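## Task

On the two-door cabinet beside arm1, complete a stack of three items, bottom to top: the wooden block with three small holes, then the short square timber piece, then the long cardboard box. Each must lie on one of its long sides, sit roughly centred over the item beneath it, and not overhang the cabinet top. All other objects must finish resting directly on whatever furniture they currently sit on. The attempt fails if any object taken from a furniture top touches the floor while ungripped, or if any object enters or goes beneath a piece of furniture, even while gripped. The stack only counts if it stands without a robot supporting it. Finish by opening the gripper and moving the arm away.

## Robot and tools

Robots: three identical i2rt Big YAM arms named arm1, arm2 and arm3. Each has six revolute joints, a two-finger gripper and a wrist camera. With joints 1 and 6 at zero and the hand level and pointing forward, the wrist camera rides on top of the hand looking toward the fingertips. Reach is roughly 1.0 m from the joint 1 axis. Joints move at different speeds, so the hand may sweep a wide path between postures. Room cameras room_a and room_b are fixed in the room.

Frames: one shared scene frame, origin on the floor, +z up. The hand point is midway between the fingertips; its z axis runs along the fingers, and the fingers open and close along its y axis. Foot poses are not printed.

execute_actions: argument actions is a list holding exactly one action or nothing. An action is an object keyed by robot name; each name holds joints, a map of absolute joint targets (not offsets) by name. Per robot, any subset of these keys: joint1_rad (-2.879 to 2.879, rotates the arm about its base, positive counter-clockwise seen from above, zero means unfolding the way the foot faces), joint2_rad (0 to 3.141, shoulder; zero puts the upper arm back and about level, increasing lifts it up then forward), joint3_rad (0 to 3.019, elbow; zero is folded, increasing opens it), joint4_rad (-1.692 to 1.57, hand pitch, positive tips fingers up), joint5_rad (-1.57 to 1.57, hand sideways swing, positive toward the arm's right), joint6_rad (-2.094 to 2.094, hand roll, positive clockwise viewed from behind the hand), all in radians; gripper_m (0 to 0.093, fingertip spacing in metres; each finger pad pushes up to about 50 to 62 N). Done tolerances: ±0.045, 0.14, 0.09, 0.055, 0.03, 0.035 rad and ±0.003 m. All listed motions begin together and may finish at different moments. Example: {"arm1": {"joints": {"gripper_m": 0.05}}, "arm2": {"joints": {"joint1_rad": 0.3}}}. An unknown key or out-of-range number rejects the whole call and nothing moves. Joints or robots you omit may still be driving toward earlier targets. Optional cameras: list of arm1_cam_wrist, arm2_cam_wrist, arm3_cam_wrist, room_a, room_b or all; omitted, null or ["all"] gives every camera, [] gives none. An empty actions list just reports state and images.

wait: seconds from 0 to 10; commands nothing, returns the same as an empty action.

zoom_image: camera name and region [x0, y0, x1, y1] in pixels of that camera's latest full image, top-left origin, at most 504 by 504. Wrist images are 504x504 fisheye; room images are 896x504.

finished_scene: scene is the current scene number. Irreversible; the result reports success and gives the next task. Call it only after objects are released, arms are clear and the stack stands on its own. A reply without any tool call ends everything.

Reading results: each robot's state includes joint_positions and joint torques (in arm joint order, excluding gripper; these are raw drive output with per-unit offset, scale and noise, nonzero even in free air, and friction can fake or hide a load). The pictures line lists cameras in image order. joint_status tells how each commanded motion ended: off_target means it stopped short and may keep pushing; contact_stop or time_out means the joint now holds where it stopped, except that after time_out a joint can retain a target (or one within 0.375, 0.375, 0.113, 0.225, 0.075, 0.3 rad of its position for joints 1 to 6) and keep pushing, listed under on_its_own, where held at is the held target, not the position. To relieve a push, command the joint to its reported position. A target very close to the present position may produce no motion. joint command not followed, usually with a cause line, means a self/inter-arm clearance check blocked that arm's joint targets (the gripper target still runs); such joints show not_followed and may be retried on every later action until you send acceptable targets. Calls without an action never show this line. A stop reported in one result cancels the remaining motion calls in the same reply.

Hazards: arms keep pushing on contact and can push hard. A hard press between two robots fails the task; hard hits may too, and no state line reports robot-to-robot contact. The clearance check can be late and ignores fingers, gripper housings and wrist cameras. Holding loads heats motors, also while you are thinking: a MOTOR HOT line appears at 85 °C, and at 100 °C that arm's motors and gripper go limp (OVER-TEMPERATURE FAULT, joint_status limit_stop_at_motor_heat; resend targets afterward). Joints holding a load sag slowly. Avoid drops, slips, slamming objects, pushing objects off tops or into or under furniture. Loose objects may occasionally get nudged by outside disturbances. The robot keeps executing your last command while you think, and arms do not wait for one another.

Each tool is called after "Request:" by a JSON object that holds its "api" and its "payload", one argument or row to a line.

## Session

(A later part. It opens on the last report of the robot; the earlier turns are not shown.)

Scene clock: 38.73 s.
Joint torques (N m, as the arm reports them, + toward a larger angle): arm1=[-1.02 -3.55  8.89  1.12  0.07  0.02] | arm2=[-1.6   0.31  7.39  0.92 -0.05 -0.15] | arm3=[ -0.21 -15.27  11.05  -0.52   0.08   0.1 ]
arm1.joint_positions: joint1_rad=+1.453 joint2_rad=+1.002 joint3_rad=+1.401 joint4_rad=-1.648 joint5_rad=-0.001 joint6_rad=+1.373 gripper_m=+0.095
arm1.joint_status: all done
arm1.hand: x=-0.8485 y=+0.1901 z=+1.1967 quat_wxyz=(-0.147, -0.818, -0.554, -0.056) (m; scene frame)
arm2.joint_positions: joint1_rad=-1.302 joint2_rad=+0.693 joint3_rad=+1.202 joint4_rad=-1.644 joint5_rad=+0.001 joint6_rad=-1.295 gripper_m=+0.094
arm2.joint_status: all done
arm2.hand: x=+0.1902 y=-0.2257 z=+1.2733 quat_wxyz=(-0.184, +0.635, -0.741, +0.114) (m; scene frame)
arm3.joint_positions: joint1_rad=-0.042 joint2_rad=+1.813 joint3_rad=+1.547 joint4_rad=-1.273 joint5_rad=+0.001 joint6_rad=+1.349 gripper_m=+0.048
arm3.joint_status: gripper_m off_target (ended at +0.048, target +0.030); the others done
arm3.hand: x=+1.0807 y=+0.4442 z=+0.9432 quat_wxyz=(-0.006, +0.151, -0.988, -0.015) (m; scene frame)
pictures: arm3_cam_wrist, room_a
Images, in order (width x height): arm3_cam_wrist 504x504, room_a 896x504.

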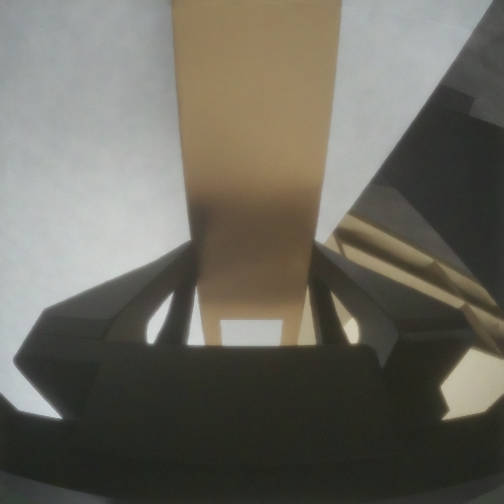

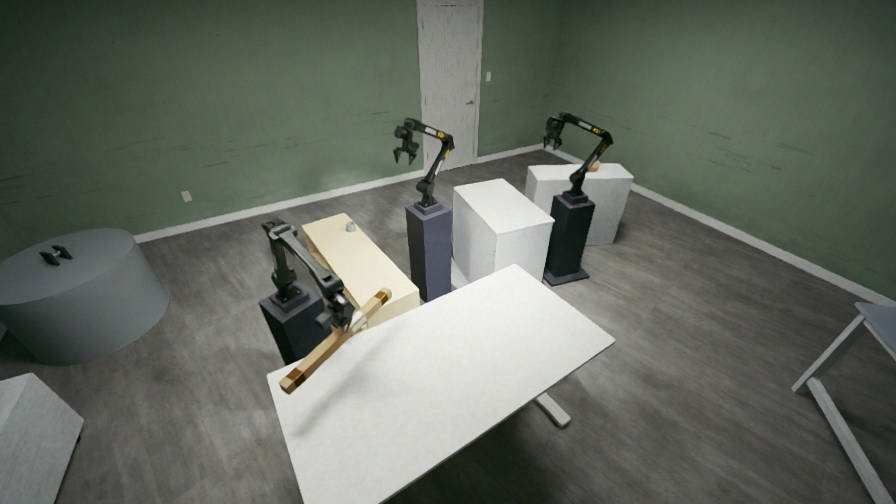

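Request:
{"api": "execute_actions", "payload": {
  "actions": [
    {"arm3":{"joints":{"joint1_rad":1.618,"joint6_rad":1.91,"gripper_m":0.03}}}
  ],
  "cameras": ["arm3_cam_wrist","arm2_cam_wrist","room_a","room_b"]
}}

Scene clock: 41.13 s.
Joint torques (N m, as the arm reports them, + toward a larger angle): arm1=[-1.04 -3.5   8.86  1.12  0.07  0.03] | arm2=[-1.6   0.38  7.33  0.85 -0.07 -0.14] | arm3=[ -1.34 -16.13  10.94  -0.58   0.15   0.13]
arm1.joint_positions: joint1_rad=+1.453 joint2_rad=+1.002 joint3_rad=+1.401 joint4_rad=-1.648 joint5_rad=-0.001 joint6_rad=+1.373 gripper_m=+0.095
arm1.joint_status: not commanded
arm1.hand: x=-0.8485 y=+0.1901 z=+1.1967 quat_wxyz=(-0.147, -0.818, -0.554, -0.056) (m; scene frame)
arm2.joint_positions: joint1_rad=-1.302 joint2_rad=+0.693 joint3_rad=+1.202 joint4_rad=-1.644 joint5_rad=+0.001 joint6_rad=-1.296 gripper_m=+0.094
arm2.joint_status: not commanded
arm2.hand: x=+0.1902 y=-0.2257 z=+1.2733 quat_wxyz=(-0.184, +0.636, -0.741, +0.114) (m; scene frame)
arm3.joint_positions: joint1_rad=+1.626 joint2_rad=+1.818 joint3_rad=+1.547 joint4_rad=-1.273 joint5_rad=-0.002 joint6_rad=+1.898 gripper_m=+0.048
arm3.joint_status: gripper_m off_target (ended at +0.048, target +0.030); the others done
arm3.hand: x=+0.5798 y=-0.2079 z=+0.9358 quat_wxyz=(+0.008, +0.653, -0.757, -0.002) (m; scene frame)
pictures: arm2_cam_wrist, arm3_cam_wrist, room_a, room_b
Images, in order (width x height): arm2_cam_wrist 504x504, arm3_cam_wrist 504x504, room_a 896x504, room_b 896x504.

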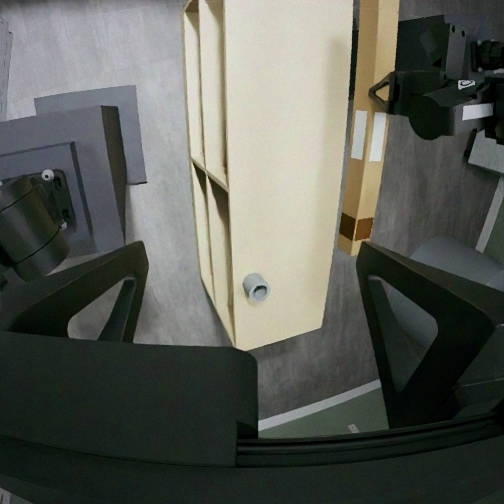

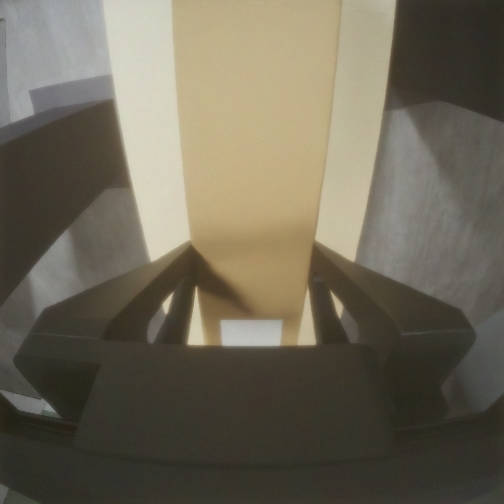

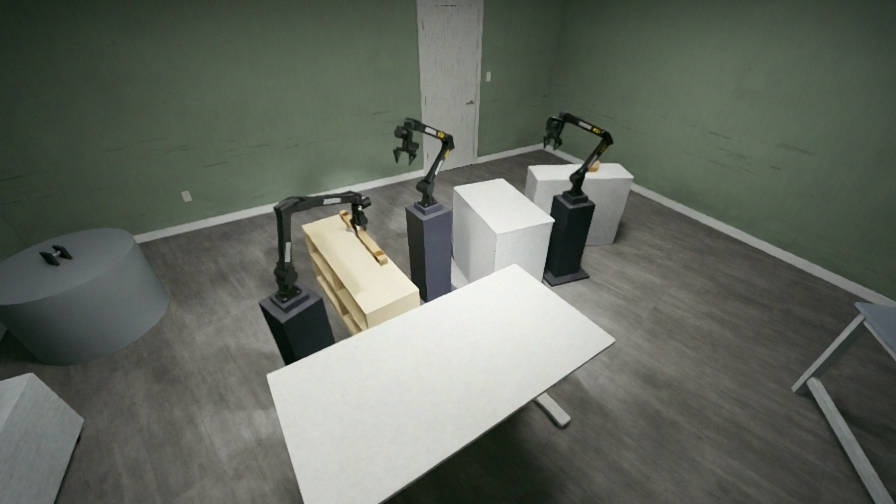

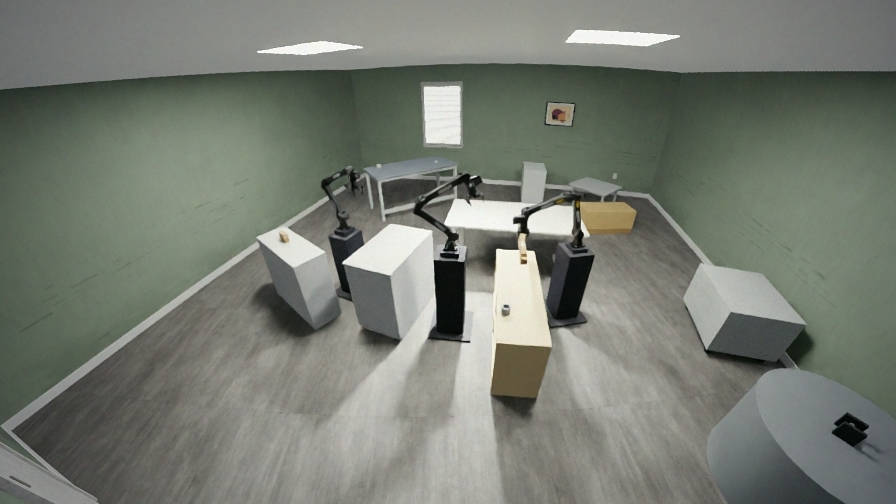

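Request:
{"api": "execute_actions", "payload": {
  "actions": [
    {"arm3":{"joints":{"joint2_rad":2.225,"joint3_rad":1.36,"joint4_rad":-0.68,"gripper_m":0.03}}}
  ],
  "cameras": ["arm3_cam_wrist","arm2_cam_wrist","room_a","room_b"]
}}

Scene clock: 45.13 s.
Joint torques (N m, as the arm reports them, + toward a larger angle): arm1=[-1.02 -3.5   8.85  1.11  0.07  0.03] | arm2=[-1.97  0.6   7.35  0.87 -0.07 -0.14] | arm3=[ -1.32 -17.45   7.66   1.54   0.14   0.08]
arm1.joint_positions: joint1_rad=+1.453 joint2_rad=+1.002 joint3_rad=+1.401 joint4_rad=-1.648 joint5_rad=-0.001 joint6_rad=+1.373 gripper_m=+0.095
arm1.joint_status: not commanded
arm1.hand: x=-0.8485 y=+0.1901 z=+1.1967 quat_wxyz=(-0.147, -0.818, -0.554, -0.056) (m; scene frame)
arm2.joint_positions: joint1_rad=-1.302 joint2_rad=+0.693 joint3_rad=+1.202 joint4_rad=-1.644 joint5_rad=+0.001 joint6_rad=-1.296 gripper_m=+0.094
arm2.joint_status: not commanded
arm2.hand: x=+0.1902 y=-0.2257 z=+1.2733 quat_wxyz=(-0.184, +0.636, -0.741, +0.114) (m; scene frame)
arm3.joint_positions: joint1_rad=+1.626 joint2_rad=+2.210 joint3_rad=+1.347 joint4_rad=-0.718 joint5_rad=-0.002 joint6_rad=+1.902 gripper_m=+0.049
arm3.joint_status: gripper_m off_target (ended at +0.049, target +0.030); the others done
arm3.hand: x=+0.5892 y=-0.2066 z=+0.6607 quat_wxyz=(-0.007, +0.651, -0.759, +0.007) (m; scene frame)
pictures: arm2_cam_wrist, arm3_cam_wrist, room_a, room_b
Images, in order (width x height): arm2_cam_wrist 504x504, arm3_cam_wrist 504x504, room_a 896x504, room_b 896x504.

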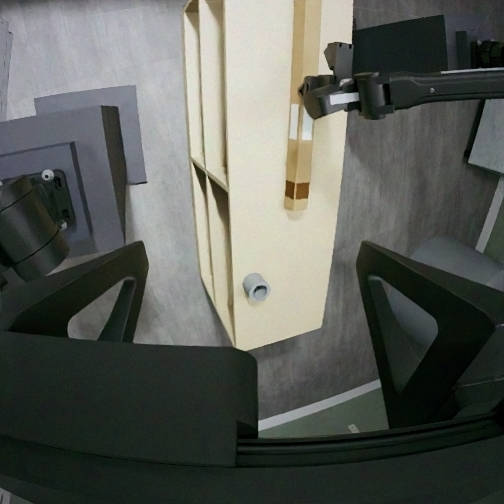

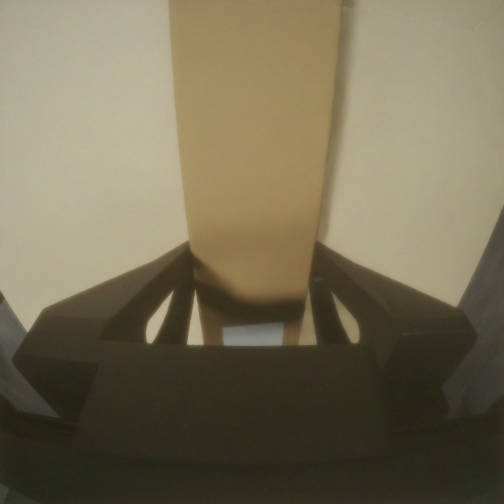

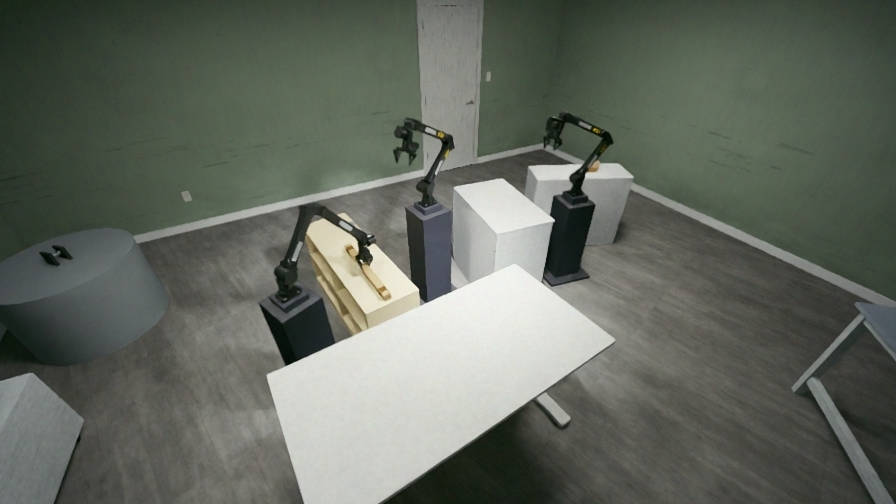

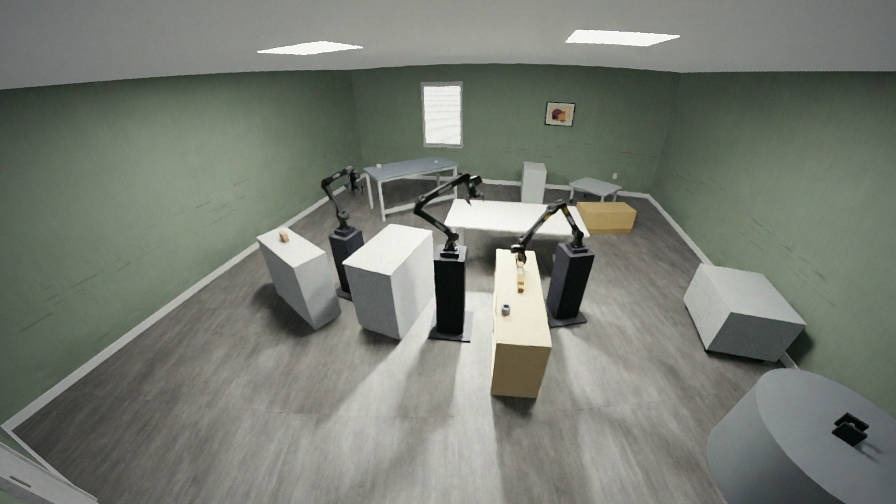

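Request:
{"api": "zoom_image", "payload": {
  "camera": "room_a",
  "region": [300, 200, 430, 320]
}}

Request:
{"api": "zoom_image", "payload": {
  "camera": "arm2_cam_wrist",
  "region": [230, 40, 400, 240]
}}

Region (300, 200, 430, 320) of room_a's 896x504 image, scaled by 3.877, with more detail than that image has; it fills the top 465 rows of this view, and the rest is white.

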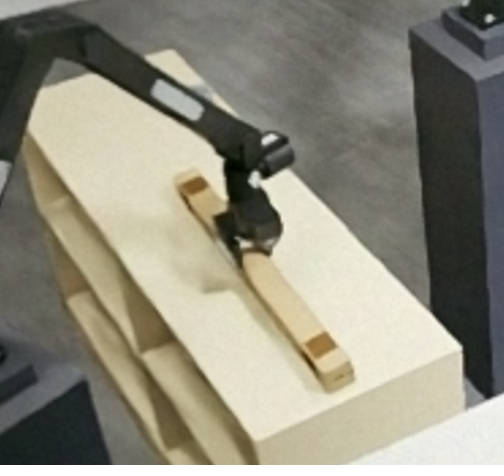

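Region (230, 40, 400, 240) of arm2_cam_wrist's 504x504 image, scaled by 2.520, with more detail than that image has; it fills the left 428 columns of this view, and the rest is white.

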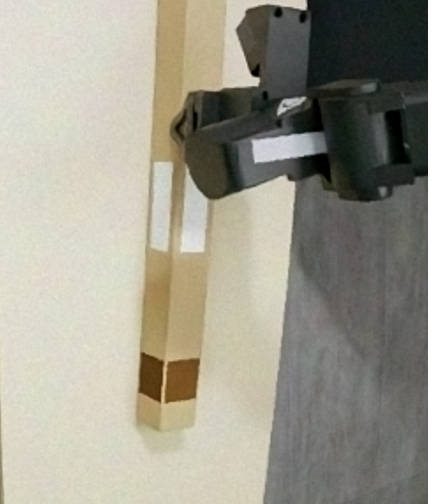

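Request:
{"api": "execute_actions", "payload": {
  "actions": [
    {"arm3":{"joints":{"joint2_rad":2.275,"joint4_rad":-0.63,"gripper_m":0.03}}}
  ],
  "cameras": ["arm3_cam_wrist","room_a"]
}}

Scene clock: 46.40 s.
Joint torques (N m, as the arm reports them, + toward a larger angle): arm1=[-0.99 -3.5   8.85  1.12  0.07  0.03] | arm2=[-1.81  0.48  7.4   0.86 -0.07 -0.15] | arm3=[ -1.24 -13.55   7.77   2.17   0.14   0.07]
arm1.joint_positions: joint1_rad=+1.453 joint2_rad=+1.002 joint3_rad=+1.401 joint4_rad=-1.648 joint5_rad=-0.001 joint6_rad=+1.373 gripper_m=+0.095
arm1.joint_status: not commanded
arm1.hand: x=-0.8485 y=+0.1901 z=+1.1967 quat_wxyz=(-0.147, -0.818, -0.554, -0.056) (m; scene frame)
arm2.joint_positions: joint1_rad=-1.302 joint2_rad=+0.693 joint3_rad=+1.202 joint4_rad=-1.644 joint5_rad=+0.001 joint6_rad=-1.296 gripper_m=+0.094
arm2.joint_status: not commanded
arm2.hand: x=+0.1902 y=-0.2257 z=+1.2733 quat_wxyz=(-0.184, +0.636, -0.741, +0.114) (m; scene frame)
arm3.joint_positions: joint1_rad=+1.626 joint2_rad=+2.210 joint3_rad=+1.347 joint4_rad=-0.681 joint5_rad=-0.002 joint6_rad=+1.902 gripper_m=+0.049
arm3.joint_status: gripper_m off_target (ended at +0.049, target +0.030); the others done
arm3.hand: x=+0.5804 y=-0.2082 z=+0.6607 quat_wxyz=(+0.008, +0.651, -0.759, -0.002) (m; scene frame)
pictures: arm3_cam_wrist, room_a
Images, in order (width x height): arm3_cam_wrist 504x504, room_a 896x504.

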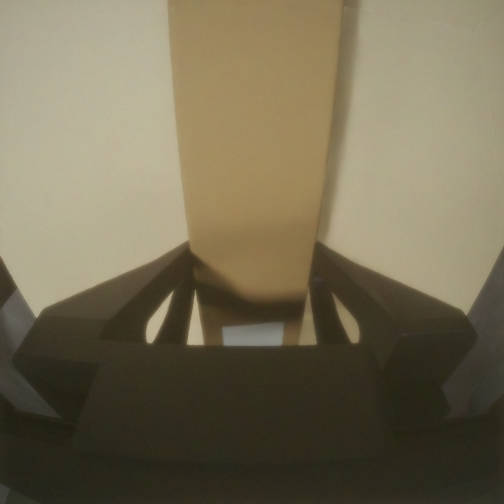

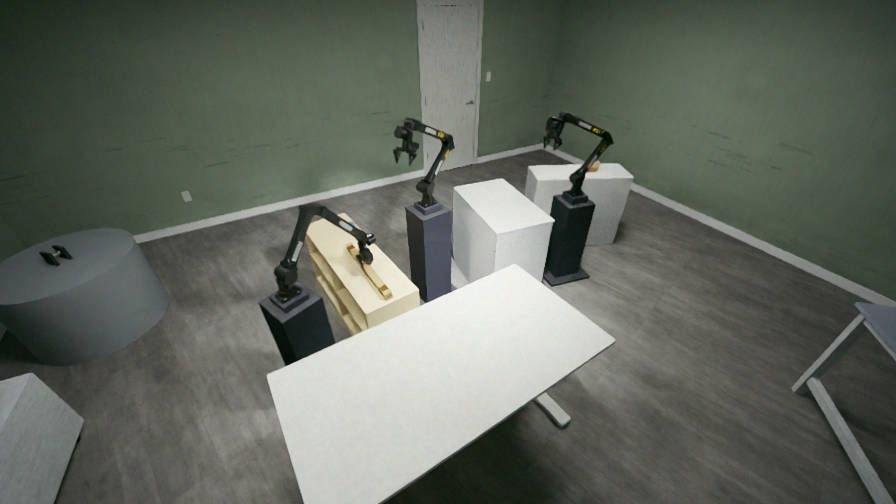

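Request:
{"api": "execute_actions", "payload": {
  "actions": [
    {"arm3":{"joints":{"joint2_rad":2.20,"gripper_m":0.093}}}
  ],
  "cameras": ["arm3_cam_wrist"]
}}

Request:
{"api": "execute_actions", "payload": {
  "actions": [
    {"arm3":{"joints":{"joint2_rad":1.7,"joint3_rad":1.5,"joint4_rad":-1.3}}}
  ],
  "cameras": ["arm3_cam_wrist","room_a"]
}}

Scene clock: 47.27 s.
Joint torques (N m, as the arm reports them, + toward a larger angle): arm1=[-1.   -3.49  8.86  1.12  0.07  0.03] | arm2=[-1.78  0.22  7.34  0.86 -0.06 -0.14] | arm3=[ -1.41 -18.81   7.97   0.92   0.13   0.06]
arm1.joint_positions: joint1_rad=+1.453 joint2_rad=+1.002 joint3_rad=+1.401 joint4_rad=-1.648 joint5_rad=-0.001 joint6_rad=+1.373 gripper_m=+0.095
arm1.joint_status: not commanded
arm1.hand: x=-0.8485 y=+0.1901 z=+1.1967 quat_wxyz=(-0.147, -0.818, -0.554, -0.056) (m; scene frame)
arm2.joint_positions: joint1_rad=-1.302 joint2_rad=+0.693 joint3_rad=+1.202 joint4_rad=-1.644 joint5_rad=+0.001 joint6_rad=-1.296 gripper_m=+0.094
arm2.joint_status: not commanded
arm2.hand: x=+0.1902 y=-0.2257 z=+1.2733 quat_wxyz=(-0.184, +0.636, -0.741, +0.114) (m; scene frame)
arm3.joint_positions: joint1_rad=+1.626 joint2_rad=+2.207 joint3_rad=+1.347 joint4_rad=-0.648 joint5_rad=-0.001 joint6_rad=+1.903 gripper_m=+0.093
arm3.joint_status: all done
arm3.hand: x=+0.5716 y=-0.2097 z=+0.6624 quat_wxyz=(+0.024, +0.651, -0.759, -0.012) (m; scene frame)
pictures: arm3_cam_wrist
Images, in order (width x height): arm3_cam_wrist 504x504.

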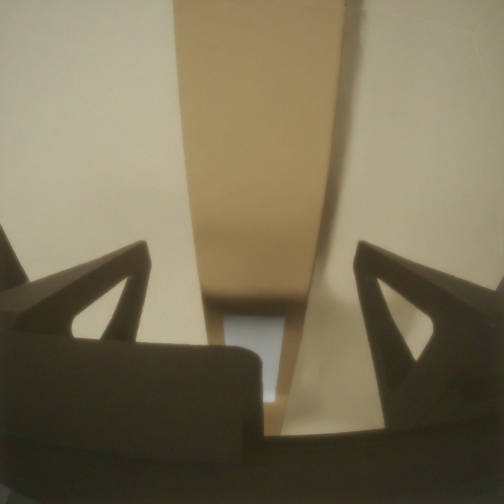

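Scene clock: 48.70 s.
Joint torques (N m, as the arm reports them, + toward a larger angle): arm1=[-1.01 -3.49  8.86  1.11  0.07  0.04] | arm2=[-1.63  0.43  7.37  0.85 -0.07 -0.13] | arm3=[ -1.26 -14.26  10.35  -0.42   0.13   0.06]
arm1.joint_positions: joint1_rad=+1.453 joint2_rad=+1.002 joint3_rad=+1.401 joint4_rad=-1.648 joint5_rad=-0.001 joint6_rad=+1.373 gripper_m=+0.095
arm1.joint_status: not commanded
arm1.hand: x=-0.8485 y=+0.1901 z=+1.1967 quat_wxyz=(-0.147, -0.818, -0.554, -0.056) (m; scene frame)
arm2.joint_positions: joint1_rad=-1.302 joint2_rad=+0.693 joint3_rad=+1.202 joint4_rad=-1.644 joint5_rad=+0.001 joint6_rad=-1.296 gripper_m=+0.094
arm2.joint_status: not commanded
arm2.hand: x=+0.1902 y=-0.2257 z=+1.2733 quat_wxyz=(-0.184, +0.636, -0.741, +0.114) (m; scene frame)
arm3.joint_positions: joint1_rad=+1.626 joint2_rad=+1.684 joint3_rad=+1.495 joint4_rad=-1.283 joint5_rad=-0.001 joint6_rad=+1.903 gripper_m=+0.093
arm3.joint_status: all done
arm3.hand: x=+0.6020 y=-0.2034 z=+0.9860 quat_wxyz=(+0.040, +0.650, -0.758, -0.021) (m; scene frame)
pictures: arm3_cam_wrist, room_a
Images, in order (width x height): arm3_cam_wrist 504x504, room_a 896x504.

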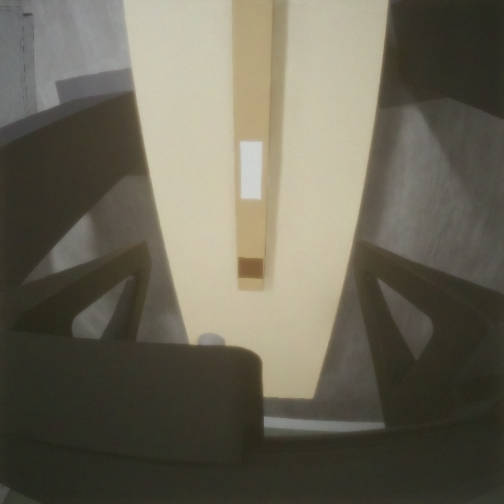

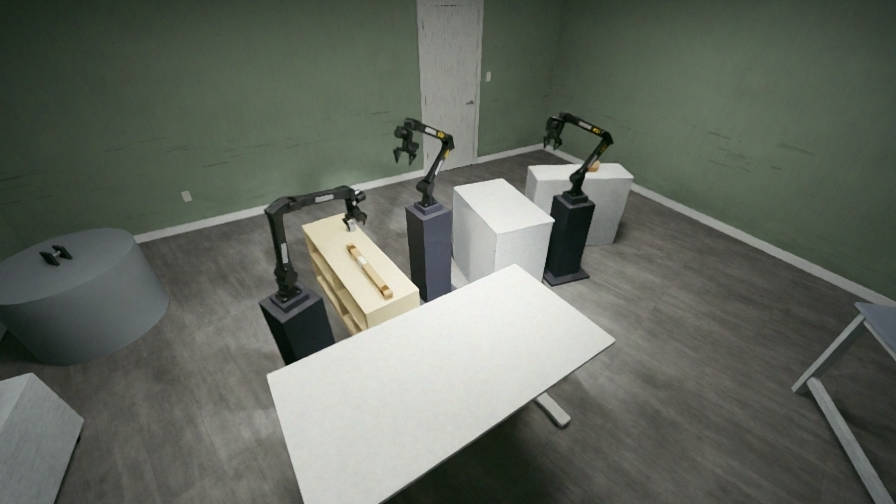

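Request:
{"api": "execute_actions", "payload": {
  "actions": [
    {"arm3":{"joints":{"joint1_rad":0.2,"joint2_rad":0.8,"joint3_rad":1.2}},"arm2":{"joints":{"joint1_rad":-1.353,"joint2_rad":2.205,"joint3_rad":1.555,"joint4_rad":-0.905,"joint6_rad":-1.345}}}
  ],
  "cameras": ["arm2_cam_wrist","room_a"]
}}

Scene clock: 52.63 s.
Joint torques (N m, as the arm reports them, + toward a larger angle): arm1=[-1.   -3.48  8.86  1.12  0.07  0.04] | arm2=[ -2.24 -19.43   6.26   0.67  -0.1   -0.19] | arm3=[-1.17 -0.71 10.46  0.68 -0.01  0.  ]
arm1.joint_positions: joint1_rad=+1.453 joint2_rad=+1.002 joint3_rad=+1.401 joint4_rad=-1.648 joint5_rad=-0.001 joint6_rad=+1.373 gripper_m=+0.095
arm1.joint_status: not commanded
arm1.hand: x=-0.8485 y=+0.1901 z=+1.1967 quat_wxyz=(-0.147, -0.818, -0.554, -0.056) (m; scene frame)
arm2.joint_positions: joint1_rad=-1.346 joint2_rad=+2.196 joint3_rad=+1.549 joint4_rad=-0.915 joint5_rad=+0.001 joint6_rad=-1.331 gripper_m=+0.094
arm2.joint_status: all done
arm2.hand: x=+0.5831 y=-0.1962 z=+0.8067 quat_wxyz=(-0.007, +0.649, -0.761, -0.003) (m; scene frame)
arm3.joint_positions: joint1_rad=+0.206 joint2_rad=+0.789 joint3_rad=+1.201 joint4_rad=-1.283 joint5_rad=+0.003 joint6_rad=+1.903 gripper_m=+0.093
arm3.joint_status: all done
arm3.hand: x=+1.0230 y=+0.1865 z=+1.2187 quat_wxyz=(+0.106, +0.000, -0.940, -0.324) (m; scene frame)
pictures: arm2_cam_wrist, room_a
Images, in order (width x height): arm2_cam_wrist 504x504, room_a 896x504.

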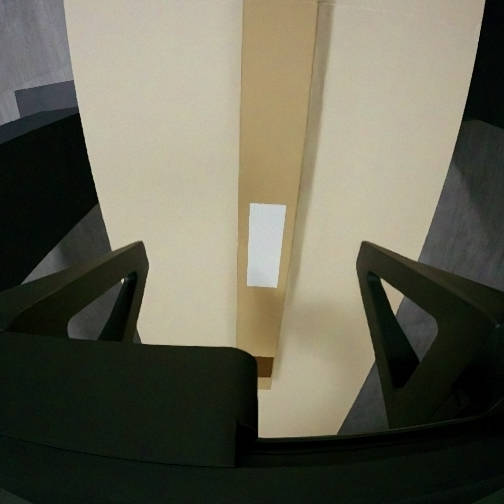

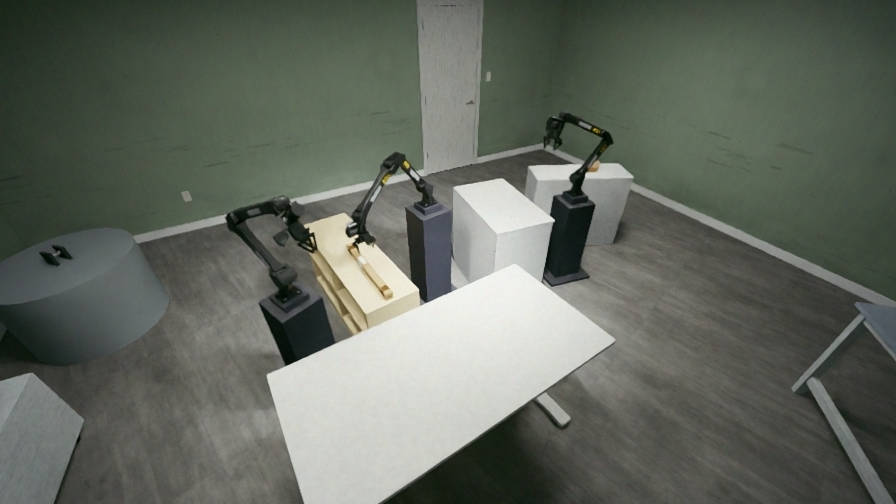

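Request:
{"api": "execute_actions", "payload": {
  "actions": [
    {"arm2":{"joints":{"joint1_rad":-1.376,"joint2_rad":2.39,"joint3_rad":1.648,"joint4_rad":-0.822}},"arm3":{"joints":{"joint1_rad":-0.3,"joint6_rad":0.0}}}
  ],
  "cameras": ["arm2_cam_wrist"]
}}

Scene clock: 56.00 s.
Joint torques (N m, as the arm reports them, + toward a larger angle): arm1=[-0.99 -3.48  8.86  1.12  0.07  0.03] | arm2=[ -1.97 -21.34   6.87   0.48  -0.06  -0.17] | arm3=[-1.17 -0.84 10.48  0.78  0.01 -0.12]
arm1.joint_positions: joint1_rad=+1.453 joint2_rad=+1.002 joint3_rad=+1.401 joint4_rad=-1.648 joint5_rad=-0.001 joint6_rad=+1.373 gripper_m=+0.095
arm1.joint_status: not commanded
arm1.hand: x=-0.8485 y=+0.1901 z=+1.1967 quat_wxyz=(-0.147, -0.818, -0.554, -0.056) (m; scene frame)
arm2.joint_positions: joint1_rad=-1.372 joint2_rad=+2.395 joint3_rad=+1.621 joint4_rad=-0.828 joint5_rad=+0.001 joint6_rad=-1.332 gripper_m=+0.094
arm2.joint_status: all done
arm2.hand: x=+0.5902 y=-0.2106 z=+0.7100 quat_wxyz=(+0.009, +0.639, -0.769, -0.015) (m; scene frame)
arm3.joint_positions: joint1_rad=-0.295 joint2_rad=+0.789 joint3_rad=+1.201 joint4_rad=-1.283 joint5_rad=+0.000 joint6_rad=+0.012 gripper_m=+0.093
arm3.joint_status: all done
arm3.hand: x=+1.1763 y=+0.1984 z=+1.2201 quat_wxyz=(-0.264, +0.602, -0.721, -0.219) (m; scene frame)
pictures: arm2_cam_wrist
Images, in order (width x height): arm2_cam_wrist 504x504.

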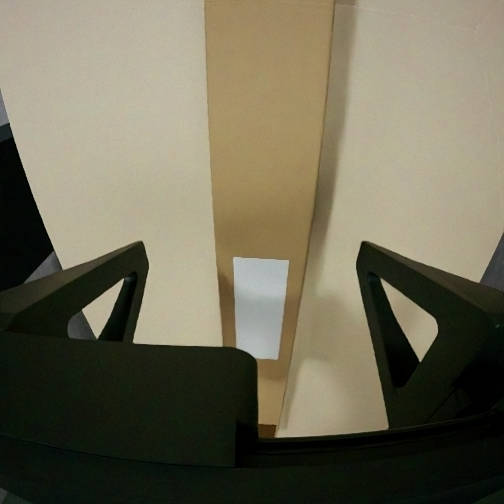

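Request:
{"api": "execute_actions", "payload": {
  "actions": [
    {"arm2":{"joints":{"joint2_rad":2.485,"joint3_rad":1.68,"joint4_rad":-0.745}}}
  ],
  "cameras": ["arm2_cam_wrist"]
}}

Scene clock: 57.20 s.
Joint torques (N m, as the arm reports them, + toward a larger angle): arm1=[-0.98 -3.5   8.86  1.13  0.06  0.04] | arm2=[ -1.83 -20.34   7.07   0.63  -0.07  -0.18] | arm3=[-1.17 -0.83 10.51  0.8   0.   -0.16]
arm1.joint_positions: joint1_rad=+1.453 joint2_rad=+1.002 joint3_rad=+1.401 joint4_rad=-1.648 joint5_rad=-0.001 joint6_rad=+1.373 gripper_m=+0.095
arm1.joint_status: not commanded
arm1.hand: x=-0.8485 y=+0.1901 z=+1.1967 quat_wxyz=(-0.147, -0.818, -0.554, -0.056) (m; scene frame)
arm2.joint_positions: joint1_rad=-1.372 joint2_rad=+2.470 joint3_rad=+1.647 joint4_rad=-0.755 joint5_rad=+0.001 joint6_rad=-1.332 gripper_m=+0.094
arm2.joint_status: all done
arm2.hand: x=+0.5973 y=-0.2097 z=+0.6718 quat_wxyz=(-0.001, +0.639, -0.769, -0.008) (m; scene frame)
arm3.joint_positions: joint1_rad=-0.295 joint2_rad=+0.789 joint3_rad=+1.201 joint4_rad=-1.283 joint5_rad=+0.000 joint6_rad=+0.012 gripper_m=+0.093
arm3.joint_status: not commanded
arm3.hand: x=+1.1763 y=+0.1984 z=+1.2201 quat_wxyz=(-0.264, +0.602, -0.721, -0.219) (m; scene frame)
pictures: arm2_cam_wrist
Images, in order (width x height): arm2_cam_wrist 504x504.

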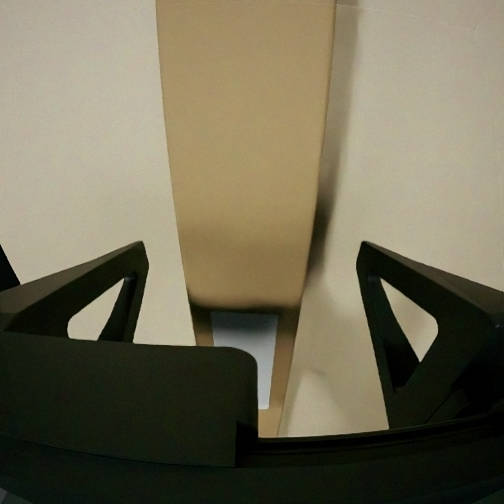

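Request:
{"api": "execute_actions", "payload": {
  "actions": [
    {"arm2":{"joints":{"joint2_rad":2.51,"joint4_rad":-0.725}}}
  ],
  "cameras": []
}}

Request:
{"api": "execute_actions", "payload": {
  "actions": [
    {"arm2":{"joints":{"gripper_m":0.03}}}
  ],
  "cameras": ["arm2_cam_wrist"]
}}

Scene clock: 58.17 s.
Joint torques (N m, as the arm reports them, + toward a larger angle): arm1=[-1.01 -3.48  8.86  1.12  0.07  0.03] | arm2=[ -1.83 -18.78   7.07   0.71  -0.06  -0.18] | arm3=[-1.17 -0.85 10.51  0.77  0.01 -0.16]
arm1.joint_positions: joint1_rad=+1.453 joint2_rad=+1.002 joint3_rad=+1.401 joint4_rad=-1.648 joint5_rad=-0.001 joint6_rad=+1.373 gripper_m=+0.095
arm1.joint_status: not commanded
arm1.hand: x=-0.8485 y=+0.1901 z=+1.1967 quat_wxyz=(-0.147, -0.818, -0.554, -0.056) (m; scene frame)
arm2.joint_positions: joint1_rad=-1.372 joint2_rad=+2.482 joint3_rad=+1.647 joint4_rad=-0.737 joint5_rad=+0.001 joint6_rad=-1.332 gripper_m=+0.094
arm2.joint_status: all done
arm2.hand: x=+0.5978 y=-0.2096 z=+0.6650 quat_wxyz=(-0.004, +0.639, -0.769, -0.006) (m; scene frame)
arm3.joint_positions: joint1_rad=-0.295 joint2_rad=+0.789 joint3_rad=+1.201 joint4_rad=-1.283 joint5_rad=+0.000 joint6_rad=+0.012 gripper_m=+0.093
arm3.joint_status: not commanded
arm3.hand: x=+1.1763 y=+0.1984 z=+1.2201 quat_wxyz=(-0.264, +0.602, -0.721, -0.219) (m; scene frame)
pictures: none
No camera images: the call's "cameras" was empty. Leave "cameras" out to get every camera's image.

Scene clock: 58.80 s.
Joint torques (N m, as the arm reports them, + toward a larger angle): arm1=[-1.01 -3.5   8.86  1.12  0.07  0.03] | arm2=[ -1.9  -19.23   7.1    0.75  -0.07  -0.17] | arm3=[-1.16 -0.96 10.5   0.79  0.   -0.16]
arm1.joint_positions: joint1_rad=+1.453 joint2_rad=+1.002 joint3_rad=+1.401 joint4_rad=-1.648 joint5_rad=-0.001 joint6_rad=+1.373 gripper_m=+0.095
arm1.joint_status: not commanded
arm1.hand: x=-0.8485 y=+0.1901 z=+1.1967 quat_wxyz=(-0.147, -0.818, -0.554, -0.056) (m; scene frame)
arm2.joint_positions: joint1_rad=-1.372 joint2_rad=+2.482 joint3_rad=+1.647 joint4_rad=-0.735 joint5_rad=+0.001 joint6_rad=-1.332 gripper_m=+0.049
arm2.joint_status: gripper_m off_target (ended at +0.049, target +0.030)
arm2.hand: x=+0.5981 y=-0.2095 z=+0.6650 quat_wxyz=(-0.004, +0.639, -0.769, -0.005) (m; scene frame)
arm3.joint_positions: joint1_rad=-0.295 joint2_rad=+0.789 joint3_rad=+1.201 joint4_rad=-1.283 joint5_rad=+0.000 joint6_rad=+0.012 gripper_m=+0.093
arm3.joint_status: not commanded
arm3.hand: x=+1.1763 y=+0.1984 z=+1.2201 quat_wxyz=(-0.264, +0.602, -0.721, -0.219) (m; scene frame)
pictures: arm2_cam_wrist
Images, in order (width x height): arm2_cam_wrist 504x504.

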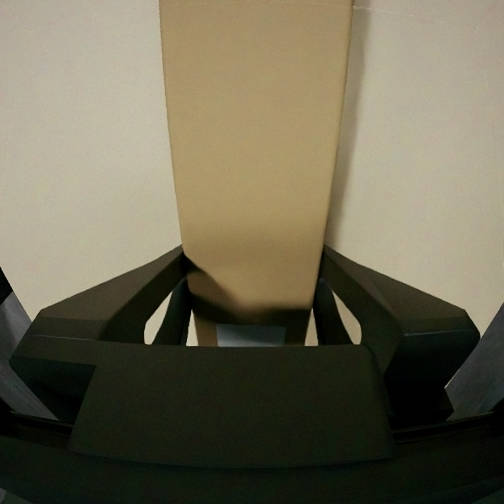

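Request:
{"api": "execute_actions", "payload": {
  "actions": [
    {"arm2":{"joints":{"joint2_rad":1.99,"joint3_rad":1.73,"joint4_rad":-1.31,"gripper_m":0.03}}}
  ],
  "cameras": ["arm2_cam_wrist"]
}}

Request:
{"api": "execute_actions", "payload": {
  "actions": [
    {"arm2":{"joints":{"joint1_rad":1.272,"joint6_rad":-1.62,"gripper_m":0.03}}}
  ],
  "cameras": ["arm2_cam_wrist","arm1_cam_wrist","room_a","room_b"]
}}

Scene clock: 60.83 s.
Joint torques (N m, as the arm reports them, + toward a larger angle): arm1=[-0.98 -3.48  8.86  1.12  0.07  0.04] | arm2=[ -2.05 -18.93   8.27  -0.3   -0.07  -0.16] | arm3=[-1.17 -0.91 10.51  0.78  0.   -0.15]
arm1.joint_positions: joint1_rad=+1.453 joint2_rad=+1.002 joint3_rad=+1.401 joint4_rad=-1.648 joint5_rad=-0.001 joint6_rad=+1.373 gripper_m=+0.095
arm1.joint_status: not commanded
arm1.hand: x=-0.8485 y=+0.1901 z=+1.1967 quat_wxyz=(-0.147, -0.818, -0.554, -0.056) (m; scene frame)
arm2.joint_positions: joint1_rad=-1.372 joint2_rad=+1.982 joint3_rad=+1.717 joint4_rad=-1.299 joint5_rad=+0.001 joint6_rad=-1.332 gripper_m=+0.049
arm2.joint_status: gripper_m off_target (ended at +0.049, target +0.030); the others done
arm2.hand: x=+0.5849 y=-0.2150 z=+0.9893 quat_wxyz=(-0.007, +0.639, -0.769, -0.004) (m; scene frame)
arm3.joint_positions: joint1_rad=-0.295 joint2_rad=+0.789 joint3_rad=+1.201 joint4_rad=-1.283 joint5_rad=+0.000 joint6_rad=+0.012 gripper_m=+0.093
arm3.joint_status: not commanded
arm3.hand: x=+1.1763 y=+0.1984 z=+1.2201 quat_wxyz=(-0.264, +0.602, -0.721, -0.219) (m; scene frame)
pictures: arm2_cam_wrist
Images, in order (width x height): arm2_cam_wrist 504x504.

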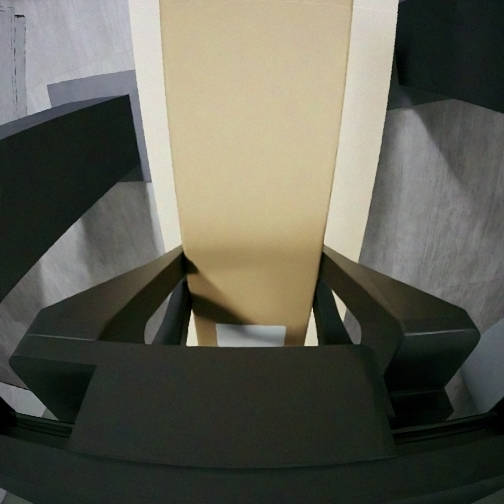

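Scene clock: 63.40 s.
Joint torques (N m, as the arm reports them, + toward a larger angle): arm1=[-1.02 -3.48  8.86  1.12  0.07  0.03] | arm2=[ -2.55 -18.75   8.23  -0.36   0.04  -0.17] | arm3=[-1.19 -0.88 10.5   0.79  0.   -0.16]
arm1.joint_positions: joint1_rad=+1.453 joint2_rad=+1.002 joint3_rad=+1.401 joint4_rad=-1.648 joint5_rad=-0.001 joint6_rad=+1.373 gripper_m=+0.095
arm1.joint_status: not commanded
arm1.hand: x=-0.8485 y=+0.1901 z=+1.1967 quat_wxyz=(-0.147, -0.818, -0.554, -0.056) (m; scene frame)
arm2.joint_positions: joint1_rad=+1.279 joint2_rad=+1.982 joint3_rad=+1.717 joint4_rad=-1.299 joint5_rad=-0.002 joint6_rad=-1.607 gripper_m=+0.049
arm2.joint_status: gripper_m off_target (ended at +0.049, target +0.030); the others done
arm2.hand: x=-0.5687 y=+0.0084 z=+0.9942 quat_wxyz=(-0.009, +0.833, +0.552, +0.001) (m; scene frame)
arm3.joint_positions: joint1_rad=-0.295 joint2_rad=+0.789 joint3_rad=+1.201 joint4_rad=-1.283 joint5_rad=+0.000 joint6_rad=+0.012 gripper_m=+0.093
arm3.joint_status: not commanded
arm3.hand: x=+1.1763 y=+0.1984 z=+1.2201 quat_wxyz=(-0.264, +0.602, -0.721, -0.219) (m; scene frame)
pictures: arm1_cam_wrist, arm2_cam_wrist, room_a, room_b
Images, in order (width x height): arm1_cam_wrist 504x504, arm2_cam_wrist 504x504, room_a 896x504, room_b 896x504.

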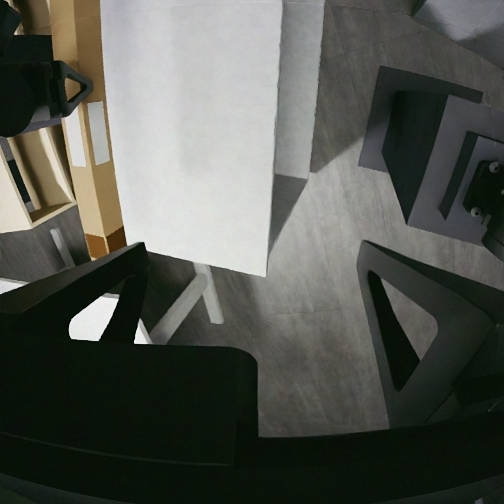

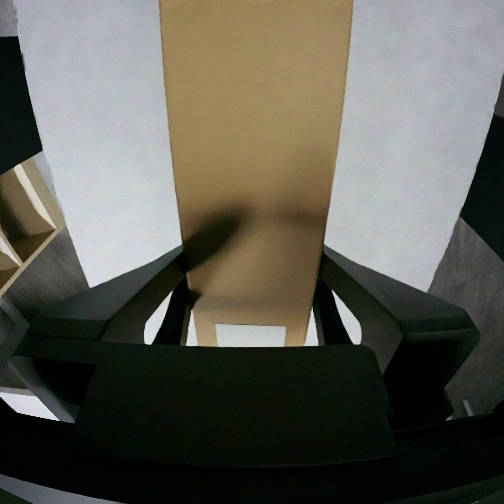

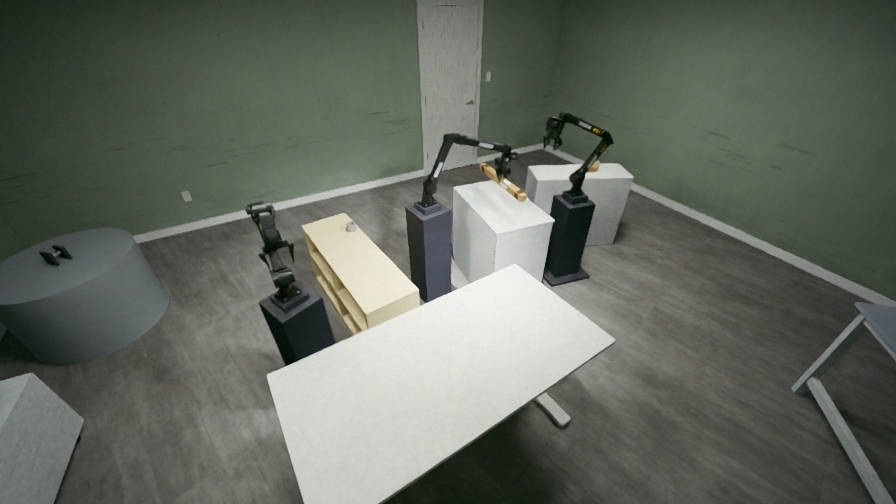

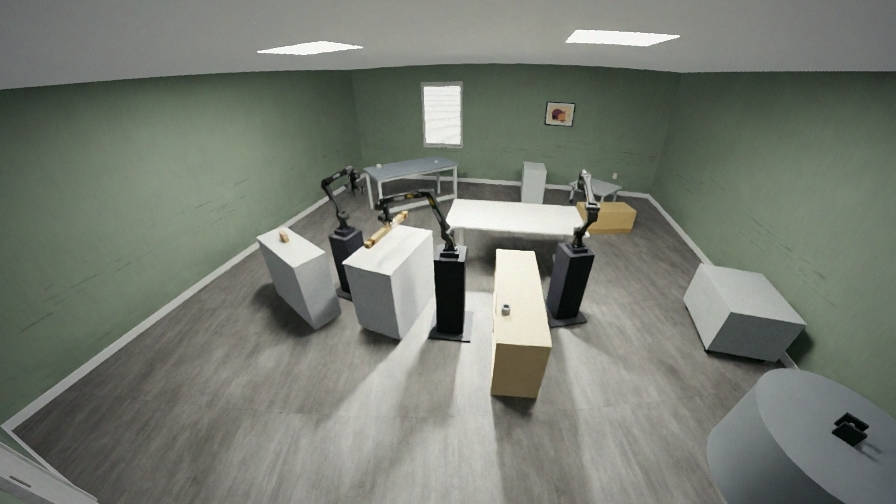

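Request:
{"api": "execute_actions", "payload": {
  "actions": [
    {"arm2":{"joints":{"joint2_rad":2.115,"joint3_rad":1.635,"joint4_rad":-1.075,"gripper_m":0.03}}}
  ],
  "cameras": ["arm2_cam_wrist","room_a","room_b"]
}}

Scene clock: 65.00 s.
Joint torques (N m, as the arm reports them, + toward a larger angle): arm1=[-1.   -3.47  8.86  1.12  0.07  0.03] | arm2=[ -2.47 -21.44   7.02   0.64   0.04  -0.15] | arm3=[-1.19 -0.97 10.49  0.79  0.   -0.16]
arm1.joint_positions: joint1_rad=+1.453 joint2_rad=+1.002 joint3_rad=+1.401 joint4_rad=-1.648 joint5_rad=-0.001 joint6_rad=+1.373 gripper_m=+0.095
arm1.joint_status: not commanded
arm1.hand: x=-0.8485 y=+0.1901 z=+1.1967 quat_wxyz=(-0.147, -0.818, -0.554, -0.056) (m; scene frame)
arm2.joint_positions: joint1_rad=+1.279 joint2_rad=+2.131 joint3_rad=+1.630 joint4_rad=-1.086 joint5_rad=-0.002 joint6_rad=-1.607 gripper_m=+0.049
arm2.joint_status: gripper_m off_target (ended at +0.049, target +0.030); the others done
arm2.hand: x=-0.5742 y=+0.0126 z=+0.8755 quat_wxyz=(+0.001, +0.834, +0.552, +0.007) (m; scene frame)
arm3.joint_positions: joint1_rad=-0.295 joint2_rad=+0.789 joint3_rad=+1.201 joint4_rad=-1.283 joint5_rad=+0.000 joint6_rad=+0.012 gripper_m=+0.093
arm3.joint_status: not commanded
arm3.hand: x=+1.1763 y=+0.1984 z=+1.2201 quat_wxyz=(-0.264, +0.602, -0.721, -0.219) (m; scene frame)
pictures: arm2_cam_wrist, room_a, room_b
Images, in order (width x height): arm2_cam_wrist 504x504, room_a 896x504, room_b 896x504.

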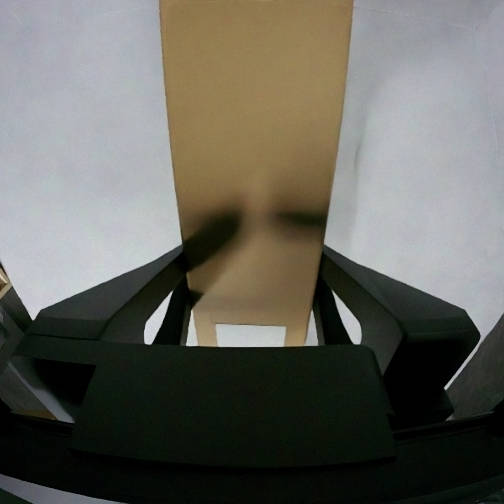

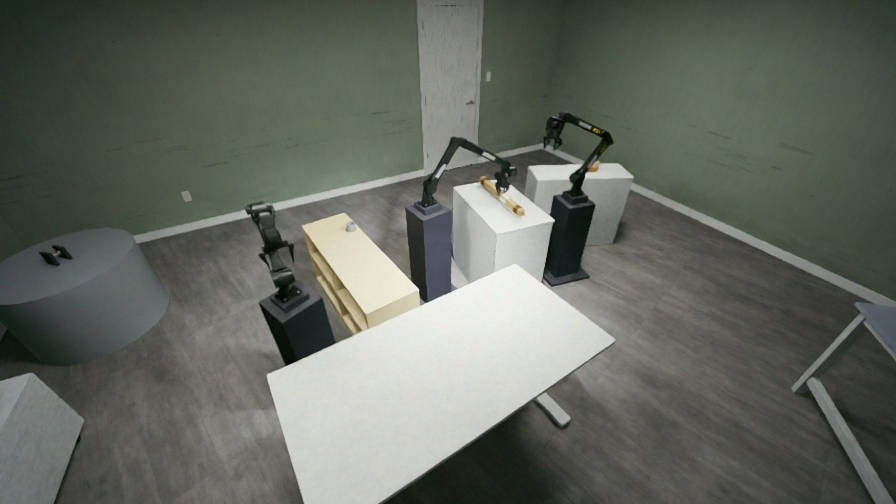

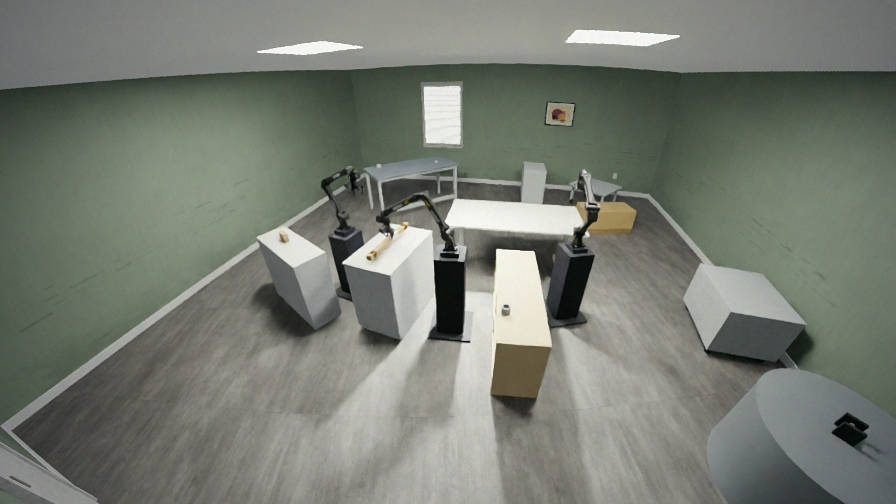

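Request:
{"api": "execute_actions", "payload": {
  "actions": [
    {"arm2":{"joints":{"joint2_rad":2.175,"joint4_rad":-1.04,"gripper_m":0.03}}}
  ],
  "cameras": ["arm2_cam_wrist"]
}}

Scene clock: 66.03 s.
Joint torques (N m, as the arm reports them, + toward a larger angle): arm1=[-1.01 -3.47  8.86  1.11  0.07  0.03] | arm2=[ -3.12 -19.04   6.85   0.76   0.05  -0.18] | arm3=[-1.16 -0.9  10.5   0.8   0.01 -0.16]
arm1.joint_positions: joint1_rad=+1.453 joint2_rad=+1.002 joint3_rad=+1.401 joint4_rad=-1.648 joint5_rad=-0.001 joint6_rad=+1.373 gripper_m=+0.095
arm1.joint_status: not commanded
arm1.hand: x=-0.8485 y=+0.1901 z=+1.1967 quat_wxyz=(-0.147, -0.818, -0.554, -0.056) (m; scene frame)
arm2.joint_positions: joint1_rad=+1.279 joint2_rad=+2.156 joint3_rad=+1.630 joint4_rad=-1.051 joint5_rad=-0.002 joint6_rad=-1.607 gripper_m=+0.049
arm2.joint_status: gripper_m off_target (ended at +0.049, target +0.030); the others done
arm2.hand: x=-0.5786 y=+0.0148 z=+0.8607 quat_wxyz=(-0.003, +0.834, +0.552, +0.004) (m; scene frame)
arm3.joint_positions: joint1_rad=-0.295 joint2_rad=+0.789 joint3_rad=+1.201 joint4_rad=-1.283 joint5_rad=+0.000 joint6_rad=+0.012 gripper_m=+0.093
arm3.joint_status: not commanded
arm3.hand: x=+1.1763 y=+0.1984 z=+1.2201 quat_wxyz=(-0.264, +0.602, -0.721, -0.219) (m; scene frame)
pictures: arm2_cam_wrist
Images, in order (width x height): arm2_cam_wrist 504x504.

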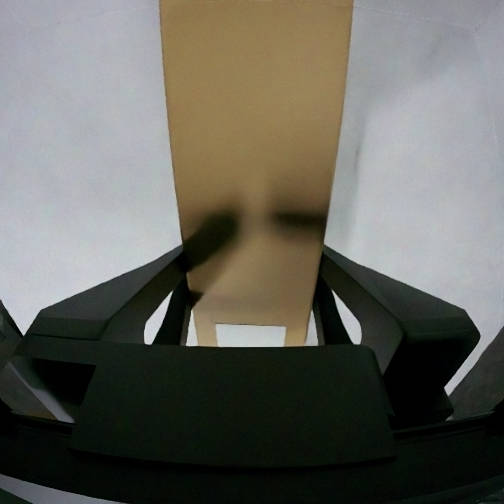

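Request:
{"api": "execute_actions", "payload": {
  "actions": [
    {"arm2":{"joints":{"joint2_rad":2.215,"joint4_rad":-1.005,"gripper_m":0.03}}}
  ],
  "cameras": ["arm2_cam_wrist"]
}}

Scene clock: 67.73 s.
Joint torques (N m, as the arm reports them, + toward a larger angle): arm1=[-1.01 -3.52  8.86  1.12  0.07  0.03] | arm2=[ -2.5  -19.73   6.72   0.62   0.05  -0.16] | arm3=[-1.16 -0.92 10.49  0.79  0.   -0.16]
arm1.joint_positions: joint1_rad=+1.453 joint2_rad=+1.002 joint3_rad=+1.401 joint4_rad=-1.648 joint5_rad=-0.001 joint6_rad=+1.373 gripper_m=+0.095
arm1.joint_status: not commanded
arm1.hand: x=-0.8485 y=+0.1901 z=+1.1967 quat_wxyz=(-0.147, -0.818, -0.554, -0.056) (m; scene frame)
arm2.joint_positions: joint1_rad=+1.279 joint2_rad=+2.197 joint3_rad=+1.630 joint4_rad=-1.015 joint5_rad=-0.002 joint6_rad=-1.609 gripper_m=+0.049
arm2.joint_status: gripper_m off_target (ended at +0.049, target +0.030); the others done
arm2.hand: x=-0.5803 y=+0.0159 z=+0.8361 quat_wxyz=(-0.001, +0.833, +0.553, +0.005) (m; scene frame)
arm3.joint_positions: joint1_rad=-0.295 joint2_rad=+0.789 joint3_rad=+1.201 joint4_rad=-1.283 joint5_rad=+0.000 joint6_rad=+0.012 gripper_m=+0.093
arm3.joint_status: not commanded
arm3.hand: x=+1.1763 y=+0.1984 z=+1.2201 quat_wxyz=(-0.264, +0.602, -0.721, -0.219) (m; scene frame)
pictures: arm2_cam_wrist
Images, in order (width x height): arm2_cam_wrist 504x504.

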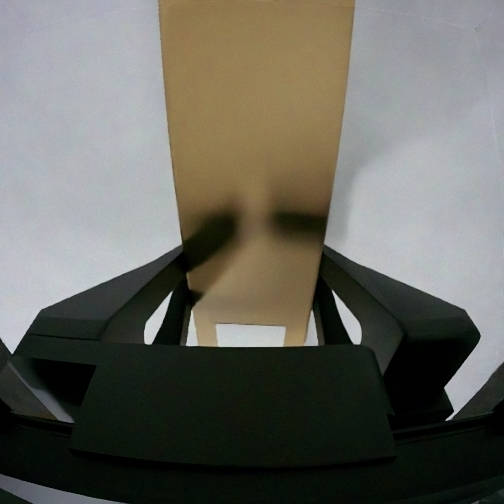

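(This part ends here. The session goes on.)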